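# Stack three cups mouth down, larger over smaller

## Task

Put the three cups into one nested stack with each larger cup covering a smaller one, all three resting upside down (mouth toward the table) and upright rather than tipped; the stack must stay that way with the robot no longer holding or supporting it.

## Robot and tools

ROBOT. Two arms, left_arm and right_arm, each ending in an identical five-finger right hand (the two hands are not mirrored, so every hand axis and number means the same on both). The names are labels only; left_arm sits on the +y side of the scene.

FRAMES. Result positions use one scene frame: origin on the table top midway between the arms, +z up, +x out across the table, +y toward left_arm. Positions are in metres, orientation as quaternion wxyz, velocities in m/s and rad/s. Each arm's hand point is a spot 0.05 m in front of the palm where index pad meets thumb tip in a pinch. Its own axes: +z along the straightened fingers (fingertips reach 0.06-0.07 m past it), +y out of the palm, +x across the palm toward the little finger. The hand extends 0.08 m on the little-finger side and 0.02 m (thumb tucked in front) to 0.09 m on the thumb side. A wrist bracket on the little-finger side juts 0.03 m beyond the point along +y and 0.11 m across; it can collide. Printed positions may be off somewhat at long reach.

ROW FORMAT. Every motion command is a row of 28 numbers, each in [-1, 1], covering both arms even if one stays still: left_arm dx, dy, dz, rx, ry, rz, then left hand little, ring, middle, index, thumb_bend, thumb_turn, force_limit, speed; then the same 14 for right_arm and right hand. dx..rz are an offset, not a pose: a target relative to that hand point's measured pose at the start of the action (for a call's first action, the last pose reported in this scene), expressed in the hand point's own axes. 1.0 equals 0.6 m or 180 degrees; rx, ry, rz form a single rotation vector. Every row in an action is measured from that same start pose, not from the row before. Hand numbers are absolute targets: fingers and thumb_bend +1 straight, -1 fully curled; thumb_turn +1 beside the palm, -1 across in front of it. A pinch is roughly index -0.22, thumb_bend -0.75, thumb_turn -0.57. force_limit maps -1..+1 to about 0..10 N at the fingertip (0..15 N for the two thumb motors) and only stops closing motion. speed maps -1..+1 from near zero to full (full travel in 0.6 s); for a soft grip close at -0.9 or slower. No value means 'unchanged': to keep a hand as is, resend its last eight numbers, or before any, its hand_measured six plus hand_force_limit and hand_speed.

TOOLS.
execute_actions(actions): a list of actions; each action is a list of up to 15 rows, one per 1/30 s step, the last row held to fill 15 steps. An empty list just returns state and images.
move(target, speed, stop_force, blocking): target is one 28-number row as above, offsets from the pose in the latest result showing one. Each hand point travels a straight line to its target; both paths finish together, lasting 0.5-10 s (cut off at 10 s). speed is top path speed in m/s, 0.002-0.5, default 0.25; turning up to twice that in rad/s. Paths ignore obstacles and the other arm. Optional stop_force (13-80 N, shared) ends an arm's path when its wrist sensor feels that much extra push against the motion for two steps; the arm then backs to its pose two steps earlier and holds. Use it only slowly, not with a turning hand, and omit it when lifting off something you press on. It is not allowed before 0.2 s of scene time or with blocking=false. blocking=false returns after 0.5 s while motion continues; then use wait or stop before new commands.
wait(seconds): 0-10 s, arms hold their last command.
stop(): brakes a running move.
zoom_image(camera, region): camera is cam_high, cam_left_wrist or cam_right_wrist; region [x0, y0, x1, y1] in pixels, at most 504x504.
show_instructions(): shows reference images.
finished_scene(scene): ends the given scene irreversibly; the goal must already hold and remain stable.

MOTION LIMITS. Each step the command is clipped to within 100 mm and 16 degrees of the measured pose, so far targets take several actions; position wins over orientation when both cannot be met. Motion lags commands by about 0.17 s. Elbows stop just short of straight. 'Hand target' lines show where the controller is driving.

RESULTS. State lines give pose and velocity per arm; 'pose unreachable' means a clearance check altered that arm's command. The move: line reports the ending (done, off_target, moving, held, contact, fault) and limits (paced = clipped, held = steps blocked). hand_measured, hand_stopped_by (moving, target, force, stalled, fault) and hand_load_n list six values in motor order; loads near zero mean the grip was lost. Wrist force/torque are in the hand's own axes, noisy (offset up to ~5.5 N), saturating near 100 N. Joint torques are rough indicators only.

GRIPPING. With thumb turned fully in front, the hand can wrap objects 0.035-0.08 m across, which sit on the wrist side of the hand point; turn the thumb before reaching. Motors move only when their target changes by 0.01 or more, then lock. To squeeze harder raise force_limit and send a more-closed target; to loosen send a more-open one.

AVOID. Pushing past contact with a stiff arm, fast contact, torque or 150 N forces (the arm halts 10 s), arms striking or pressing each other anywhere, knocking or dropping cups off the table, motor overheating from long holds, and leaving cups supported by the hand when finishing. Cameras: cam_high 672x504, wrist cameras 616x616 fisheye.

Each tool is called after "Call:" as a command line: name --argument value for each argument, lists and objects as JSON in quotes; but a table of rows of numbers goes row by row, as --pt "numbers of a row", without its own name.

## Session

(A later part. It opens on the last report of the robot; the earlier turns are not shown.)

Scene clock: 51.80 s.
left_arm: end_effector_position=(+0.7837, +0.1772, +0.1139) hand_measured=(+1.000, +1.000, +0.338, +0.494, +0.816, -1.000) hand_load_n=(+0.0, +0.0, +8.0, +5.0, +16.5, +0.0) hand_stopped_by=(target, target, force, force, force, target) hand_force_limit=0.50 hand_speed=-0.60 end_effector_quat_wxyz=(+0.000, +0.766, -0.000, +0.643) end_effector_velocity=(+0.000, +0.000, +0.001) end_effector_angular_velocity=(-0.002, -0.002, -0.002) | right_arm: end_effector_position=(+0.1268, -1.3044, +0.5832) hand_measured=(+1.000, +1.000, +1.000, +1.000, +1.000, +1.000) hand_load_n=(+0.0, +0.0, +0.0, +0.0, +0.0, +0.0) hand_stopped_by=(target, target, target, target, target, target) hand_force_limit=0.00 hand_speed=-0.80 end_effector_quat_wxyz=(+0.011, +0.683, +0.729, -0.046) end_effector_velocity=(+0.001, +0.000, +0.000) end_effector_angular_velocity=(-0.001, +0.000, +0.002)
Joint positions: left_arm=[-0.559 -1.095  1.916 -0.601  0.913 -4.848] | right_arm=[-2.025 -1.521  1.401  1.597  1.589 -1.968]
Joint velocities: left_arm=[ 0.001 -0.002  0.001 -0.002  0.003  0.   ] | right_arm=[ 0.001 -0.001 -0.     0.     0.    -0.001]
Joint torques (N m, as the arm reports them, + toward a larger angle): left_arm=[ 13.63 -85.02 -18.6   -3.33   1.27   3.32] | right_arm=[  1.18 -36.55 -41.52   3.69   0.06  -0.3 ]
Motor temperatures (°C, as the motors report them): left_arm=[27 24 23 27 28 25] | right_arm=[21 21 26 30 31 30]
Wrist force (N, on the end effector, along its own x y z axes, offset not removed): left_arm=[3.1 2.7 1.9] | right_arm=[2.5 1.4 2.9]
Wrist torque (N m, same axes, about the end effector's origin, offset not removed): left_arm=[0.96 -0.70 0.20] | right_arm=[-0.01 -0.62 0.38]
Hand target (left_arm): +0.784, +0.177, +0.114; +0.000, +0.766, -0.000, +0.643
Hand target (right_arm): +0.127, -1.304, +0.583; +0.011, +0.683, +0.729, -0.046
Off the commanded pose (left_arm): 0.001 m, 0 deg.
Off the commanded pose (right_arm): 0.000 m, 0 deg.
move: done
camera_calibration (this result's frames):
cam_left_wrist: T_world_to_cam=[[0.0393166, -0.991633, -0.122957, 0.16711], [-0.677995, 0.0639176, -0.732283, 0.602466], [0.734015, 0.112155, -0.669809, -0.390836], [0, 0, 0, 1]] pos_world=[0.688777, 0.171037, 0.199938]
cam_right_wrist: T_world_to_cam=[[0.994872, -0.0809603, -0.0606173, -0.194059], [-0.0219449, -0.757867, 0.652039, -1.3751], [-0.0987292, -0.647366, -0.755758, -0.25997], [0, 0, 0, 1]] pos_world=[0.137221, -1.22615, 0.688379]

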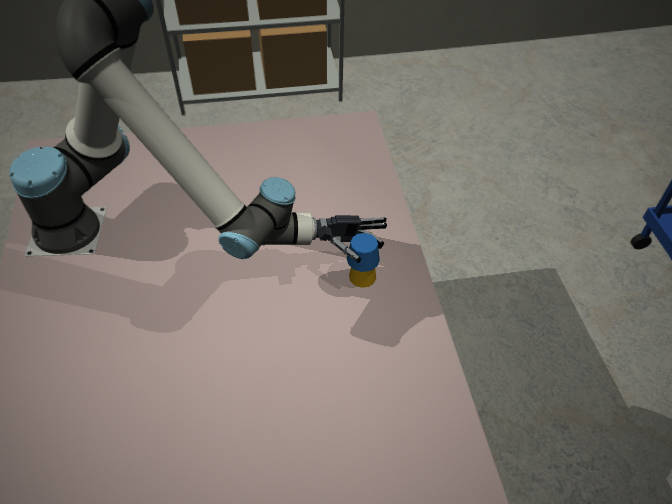

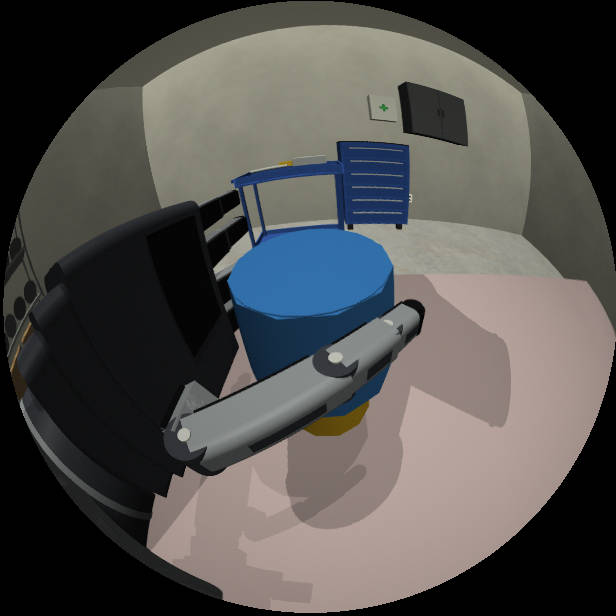

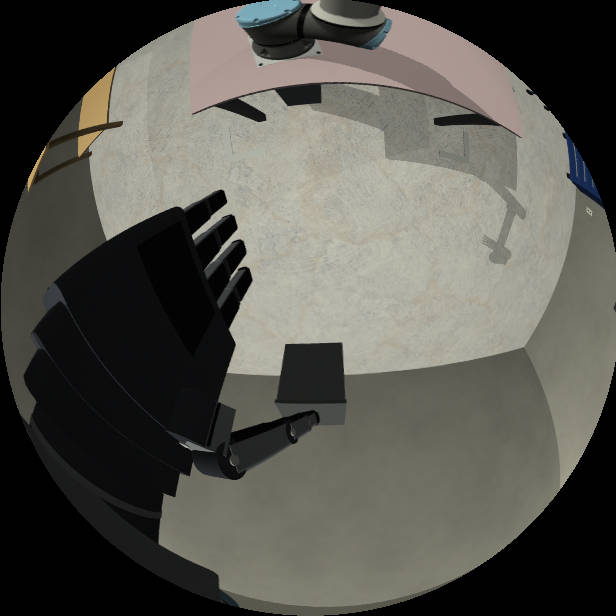

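Call:
move --target '[-0.1285,0.003,0.024,0,0,0,1,1,-1,-1,0.8,-1,0.5,-0.6,0,0,0,0,0,0,1,1,1,1,1,1,0,-0.8]' --speed 0.06 --stop_force 15

Call:
move --target '[0,0,0,0,0,0,1,1,1,1,1,-1,0.5,0.3,0,0,0,0,0,0,1,1,1,1,1,1,0,-0.8]'

Call:
move --target '[0.1,-0.01,-0.05,0,0,0,1,1,1,1,1,-1,0.5,0.3,0,0,0,0,0,0,1,1,1,1,1,1,0,-0.8]' --speed 0.2

Call:
zoom_image --camera "cam_high" --region '[310, 200, 450, 340]'

Scene clock: 61.83 s.
left_arm: end_effector_position=(+0.7847, +0.1754, +0.0356) hand_measured=(+1.000, +1.000, +0.338, +0.494, +0.816, -1.000) hand_load_n=(+0.0, +0.0, +8.0, +5.0, +16.5, +0.0) hand_stopped_by=(target, target, force, force, force, target) hand_force_limit=0.50 hand_speed=-0.60 end_effector_quat_wxyz=(+0.000, +0.766, -0.000, +0.643) end_effector_velocity=(+0.001, -0.000, +0.001) end_effector_angular_velocity=(-0.002, -0.002, +0.002) | right_arm: end_effector_position=(+0.1268, -1.3044, +0.5832) hand_measured=(+1.000, +1.000, +1.000, +1.000, +1.000, +1.000) hand_load_n=(+0.0, +0.0, +0.0, +0.0, +0.0, +0.0) hand_stopped_by=(target, target, target, target, target, target) hand_force_limit=0.00 hand_speed=-0.80 end_effector_quat_wxyz=(+0.011, +0.683, +0.729, -0.046) end_effector_velocity=(-0.000, -0.000, -0.000) end_effector_angular_velocity=(+0.001, -0.000, -0.002)
Joint positions: left_arm=[-0.56  -0.988  1.933 -0.725  0.912 -4.848] | right_arm=[-2.025 -1.521  1.401  1.597  1.589 -1.968]
Joint velocities: left_arm=[ 0.     0.001 -0.001 -0.002 -0.001 -0.001] | right_arm=[-0.001  0.001 -0.001  0.001 -0.     0.001]
Joint torques (N m, as the arm reports them, + toward a larger angle): left_arm=[-11.46 -60.34 -14.39  -3.06  -2.44  -1.31] | right_arm=[  0.03 -36.34 -41.28   3.69  -0.02  -0.47]
Motor temperatures (°C, as the motors report them): left_arm=[27 24 23 27 28 25] | right_arm=[21 21 26 30 31 30]
Wrist force (N, on the end effector, along its own x y z axes, offset not removed): left_arm=[2.4 2.4 2.9] | right_arm=[5.4 -2.3 2.5]
Wrist torque (N m, same axes, about the end effector's origin, offset not removed): left_arm=[0.79 -0.73 0.37] | right_arm=[-0.62 -1.16 0.50]
Hand target (left_arm): +0.785, +0.175, +0.036; +0.000, +0.766, -0.000, +0.643
Hand target (right_arm): +0.127, -1.304, +0.583; +0.011, +0.683, +0.729, -0.046
Off the commanded pose (left_arm): 0.000 m, 0 deg.
Off the commanded pose (right_arm): 0.000 m, 0 deg.
move: done
camera_calibration (this result's frames):
cam_left_wrist: T_world_to_cam=[[0.0393318, -0.991642, -0.122876, 0.155576], [-0.677993, 0.0638481, -0.732291, 0.545986], [0.734016, 0.112111, -0.669815, -0.443786], [0, 0, 0, 1]] pos_world=[0.689801, 0.16917, 0.121682]
cam_right_wrist: T_world_to_cam=[[0.994872, -0.0809603, -0.0606172, -0.194059], [-0.0219449, -0.757867, 0.652039, -1.3751], [-0.0987291, -0.647366, -0.755758, -0.25997], [0, 0, 0, 1]] pos_world=[0.137221, -1.22615, 0.688379]

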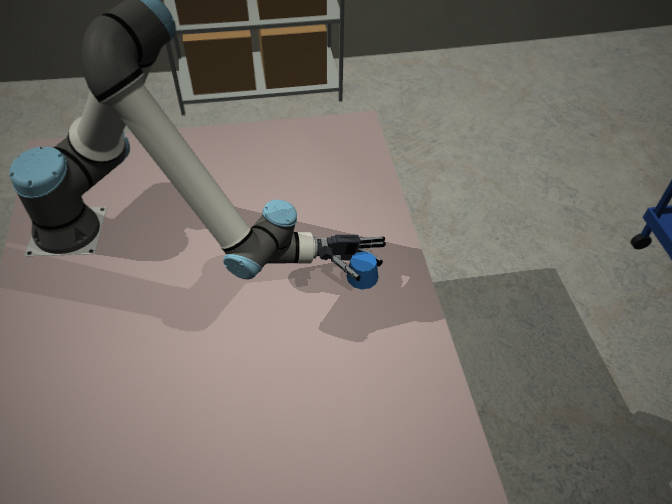

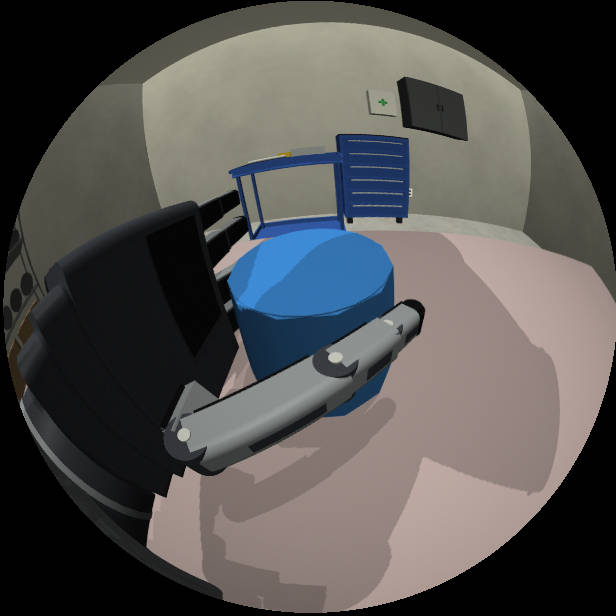

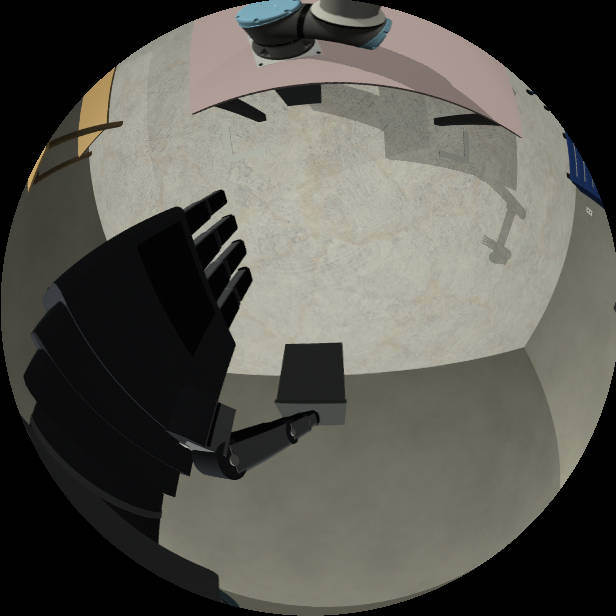

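Scene clock: 62.43 s.
left_arm: end_effector_position=(+0.7847, +0.1754, +0.0356) hand_measured=(+1.000, +1.000, +1.000, +1.000, +1.000, -1.000) hand_load_n=(+0.0, +0.0, +0.0, +0.0, +0.0, +0.0) hand_stopped_by=(target, target, target, target, target, target) hand_force_limit=0.50 hand_speed=0.30 end_effector_quat_wxyz=(+0.000, +0.766, -0.000, +0.643) end_effector_velocity=(-0.000, +0.000, +0.000) end_effector_angular_velocity=(+0.001, +0.000, -0.001) | right_arm: end_effector_position=(+0.1268, -1.3044, +0.5832) hand_measured=(+1.000, +1.000, +1.000, +1.000, +1.000, +1.000) hand_load_n=(+0.0, +0.0, +0.0, +0.0, +0.0, +0.0) hand_stopped_by=(target, target, target, target, target, target) hand_force_limit=0.00 hand_speed=-0.80 end_effector_quat_wxyz=(+0.011, +0.683, +0.729, -0.046) end_effector_velocity=(-0.000, +0.000, +0.000) end_effector_angular_velocity=(-0.001, +0.000, -0.002)
Joint positions: left_arm=[-0.56  -0.988  1.933 -0.725  0.912 -4.848] | right_arm=[-2.025 -1.521  1.401  1.597  1.589 -1.968]
Joint velocities: left_arm=[ 0.    -0.001  0.001  0.001  0.001  0.001] | right_arm=[-0.    -0.     0.    -0.     0.     0.001]
Joint torques (N m, as the arm reports them, + toward a larger angle): left_arm=[-12.45 -74.33 -14.54  -1.29  -2.26  -1.3 ] | right_arm=[ -0.57 -35.64 -41.05   3.85   0.1   -0.25]
Motor temperatures (°C, as the motors report them): left_arm=[27 24 23 27 28 25] | right_arm=[21 21 26 30 31 30]
Wrist force (N, on the end effector, along its own x y z axes, offset not removed): left_arm=[-3.8 2.7 0.7] | right_arm=[2.0 -0.8 5.1]
Wrist torque (N m, same axes, about the end effector's origin, offset not removed): left_arm=[0.88 0.33 -0.09] | right_arm=[-0.52 -0.54 0.35]
Hand target (left_arm): +0.785, +0.175, +0.036; +0.000, +0.766, -0.000, +0.643
Hand target (right_arm): +0.127, -1.304, +0.583; +0.011, +0.683, +0.729, -0.046
Off the commanded pose (left_arm): 0.000 m, 0 deg.
Off the commanded pose (right_arm): 0.000 m, 0 deg.
move: done
camera_calibration (this result's frames):
cam_left_wrist: T_world_to_cam=[[0.0393349, -0.991642, -0.122874, 0.15557], [-0.67799, 0.0638444, -0.732294, 0.545967], [0.734018, 0.112112, -0.669812, -0.443806], [0, 0, 0, 1]] pos_world=[0.689802, 0.169169, 0.121657]
cam_right_wrist: T_world_to_cam=[[0.994872, -0.0809601, -0.0606172, -0.194059], [-0.0219447, -0.757867, 0.652039, -1.3751], [-0.098729, -0.647366, -0.755758, -0.25997], [0, 0, 0, 1]] pos_world=[0.137221, -1.22615, 0.688379]

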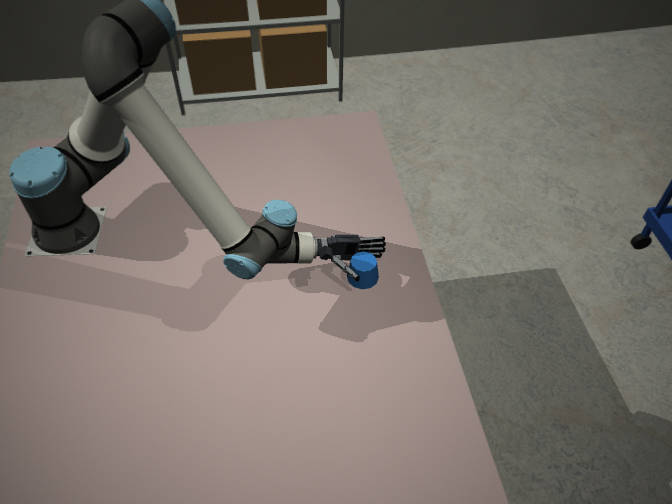

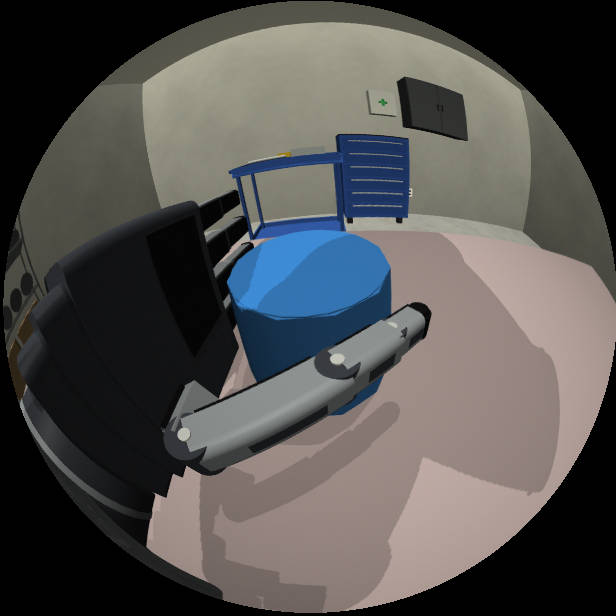

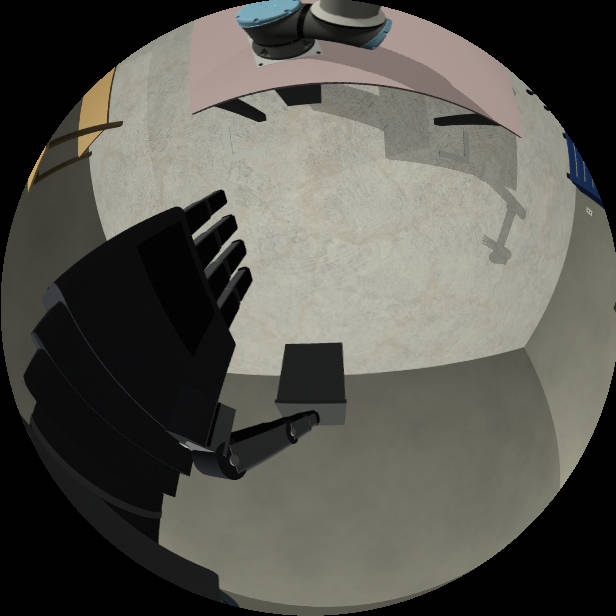

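Scene clock: 63.30 s.
left_arm: end_effector_position=(+0.7654, +0.1814, +0.0996) hand_measured=(+1.000, +1.000, +1.000, +1.000, +1.000, -1.000) hand_load_n=(+0.0, +0.0, +0.0, +0.0, +0.0, +0.0) hand_stopped_by=(target, target, target, target, target, target) hand_force_limit=0.50 hand_speed=0.30 end_effector_quat_wxyz=(+0.000, +0.766, -0.000, +0.643) end_effector_velocity=(-0.001, +0.000, +0.000) end_effector_angular_velocity=(+0.002, +0.001, -0.001) | right_arm: end_effector_position=(+0.1268, -1.3044, +0.5832) hand_measured=(+1.000, +1.000, +1.000, +1.000, +1.000, +1.000) hand_load_n=(+0.0, +0.0, +0.0, +0.0, +0.0, +0.0) hand_stopped_by=(target, target, target, target, target, target) hand_force_limit=0.00 hand_speed=-0.80 end_effector_quat_wxyz=(+0.011, +0.683, +0.729, -0.046) end_effector_velocity=(-0.000, -0.000, +0.001) end_effector_angular_velocity=(-0.002, +0.001, -0.002)
Joint positions: left_arm=[-0.572 -1.099  1.959 -0.638  0.9   -4.852] | right_arm=[-2.025 -1.521  1.401  1.597  1.589 -1.968]
Joint velocities: left_arm=[-0.    -0.001  0.001  0.003  0.     0.001] | right_arm=[-0.    -0.001 -0.001 -0.     0.     0.002]
Joint torques (N m, as the arm reports them, + toward a larger angle): left_arm=[-12.06 -82.83 -16.65   1.65  -2.28  -3.16] | right_arm=[  0.58 -35.55 -41.2    3.67   0.16  -0.32]
Motor temperatures (°C, as the motors report them): left_arm=[27 24 23 27 28 25] | right_arm=[21 21 26 30 31 30]
Wrist force (N, on the end effector, along its own x y z axes, offset not removed): left_arm=[-1.4 1.5 0.2] | right_arm=[1.3 0.4 3.1]
Wrist torque (N m, same axes, about the end effector's origin, offset not removed): left_arm=[0.71 0.09 -0.09] | right_arm=[-0.22 -0.48 0.29]
Hand target (left_arm): +0.765, +0.181, +0.100; +0.000, +0.766, -0.000, +0.643
Hand target (right_arm): +0.127, -1.304, +0.583; +0.011, +0.683, +0.729, -0.046
Off the commanded pose (left_arm): 0.000 m, 0 deg.
Off the commanded pose (right_arm): 0.000 m, 0 deg.
move: done
camera_calibration (this result's frames):
cam_left_wrist: T_world_to_cam=[[0.0393309, -0.991638, -0.122913, 0.170232], [-0.677986, 0.0638764, -0.732294, 0.5794], [0.734022, 0.112135, -0.669805, -0.387429], [0, 0, 0, 1]] pos_world=[0.670511, 0.175243, 0.185713]
cam_right_wrist: T_world_to_cam=[[0.994872, -0.0809601, -0.0606174, -0.194059], [-0.0219446, -0.757867, 0.652039, -1.3751], [-0.0987291, -0.647366, -0.755758, -0.25997], [0, 0, 0, 1]] pos_world=[0.137221, -1.22615, 0.688379]

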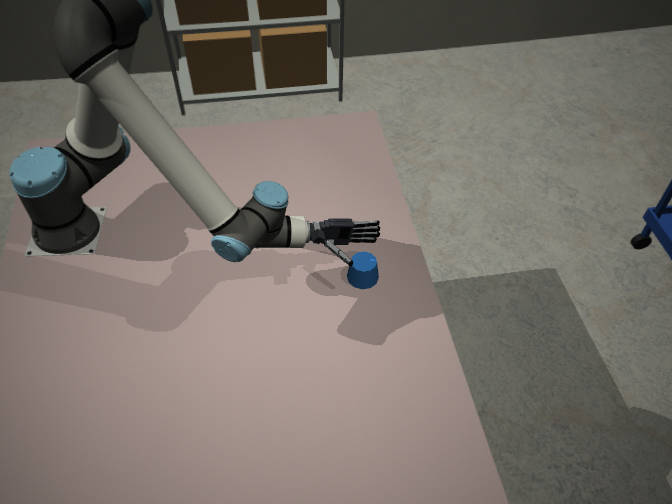

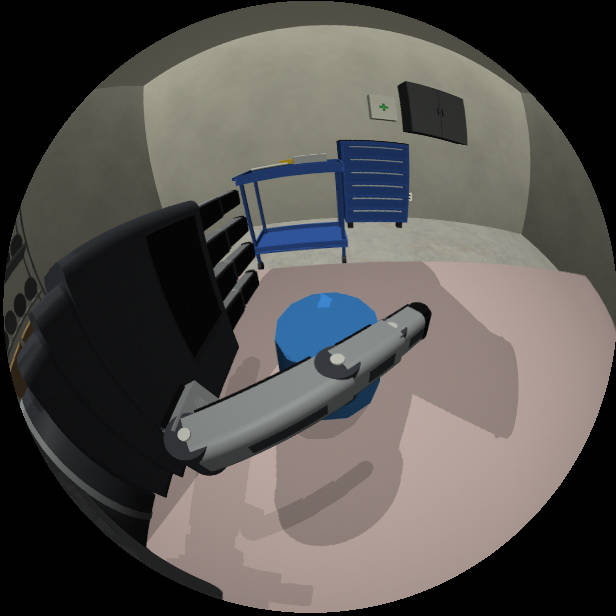

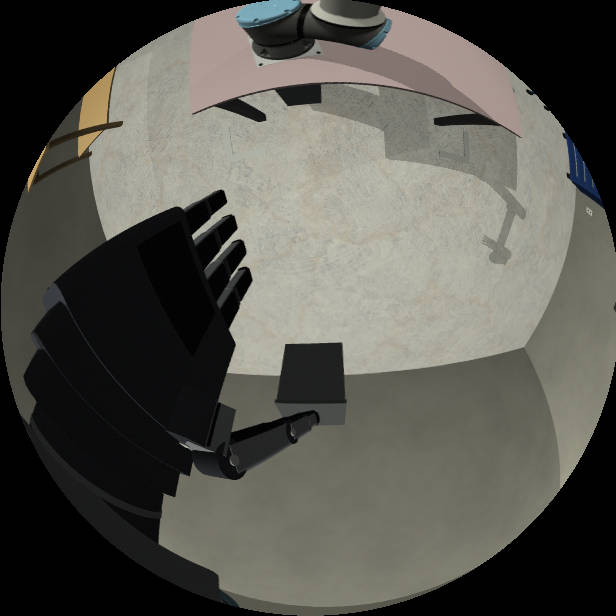

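Region (310, 200, 450, 340) of cam_high's 672x504 image, scaled by 3.600, with more detail than that image has.

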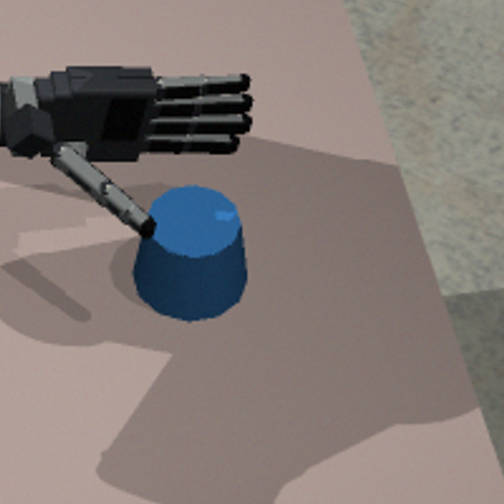

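Call:
finished_scene --scene 2

The scene is finished: the task was done.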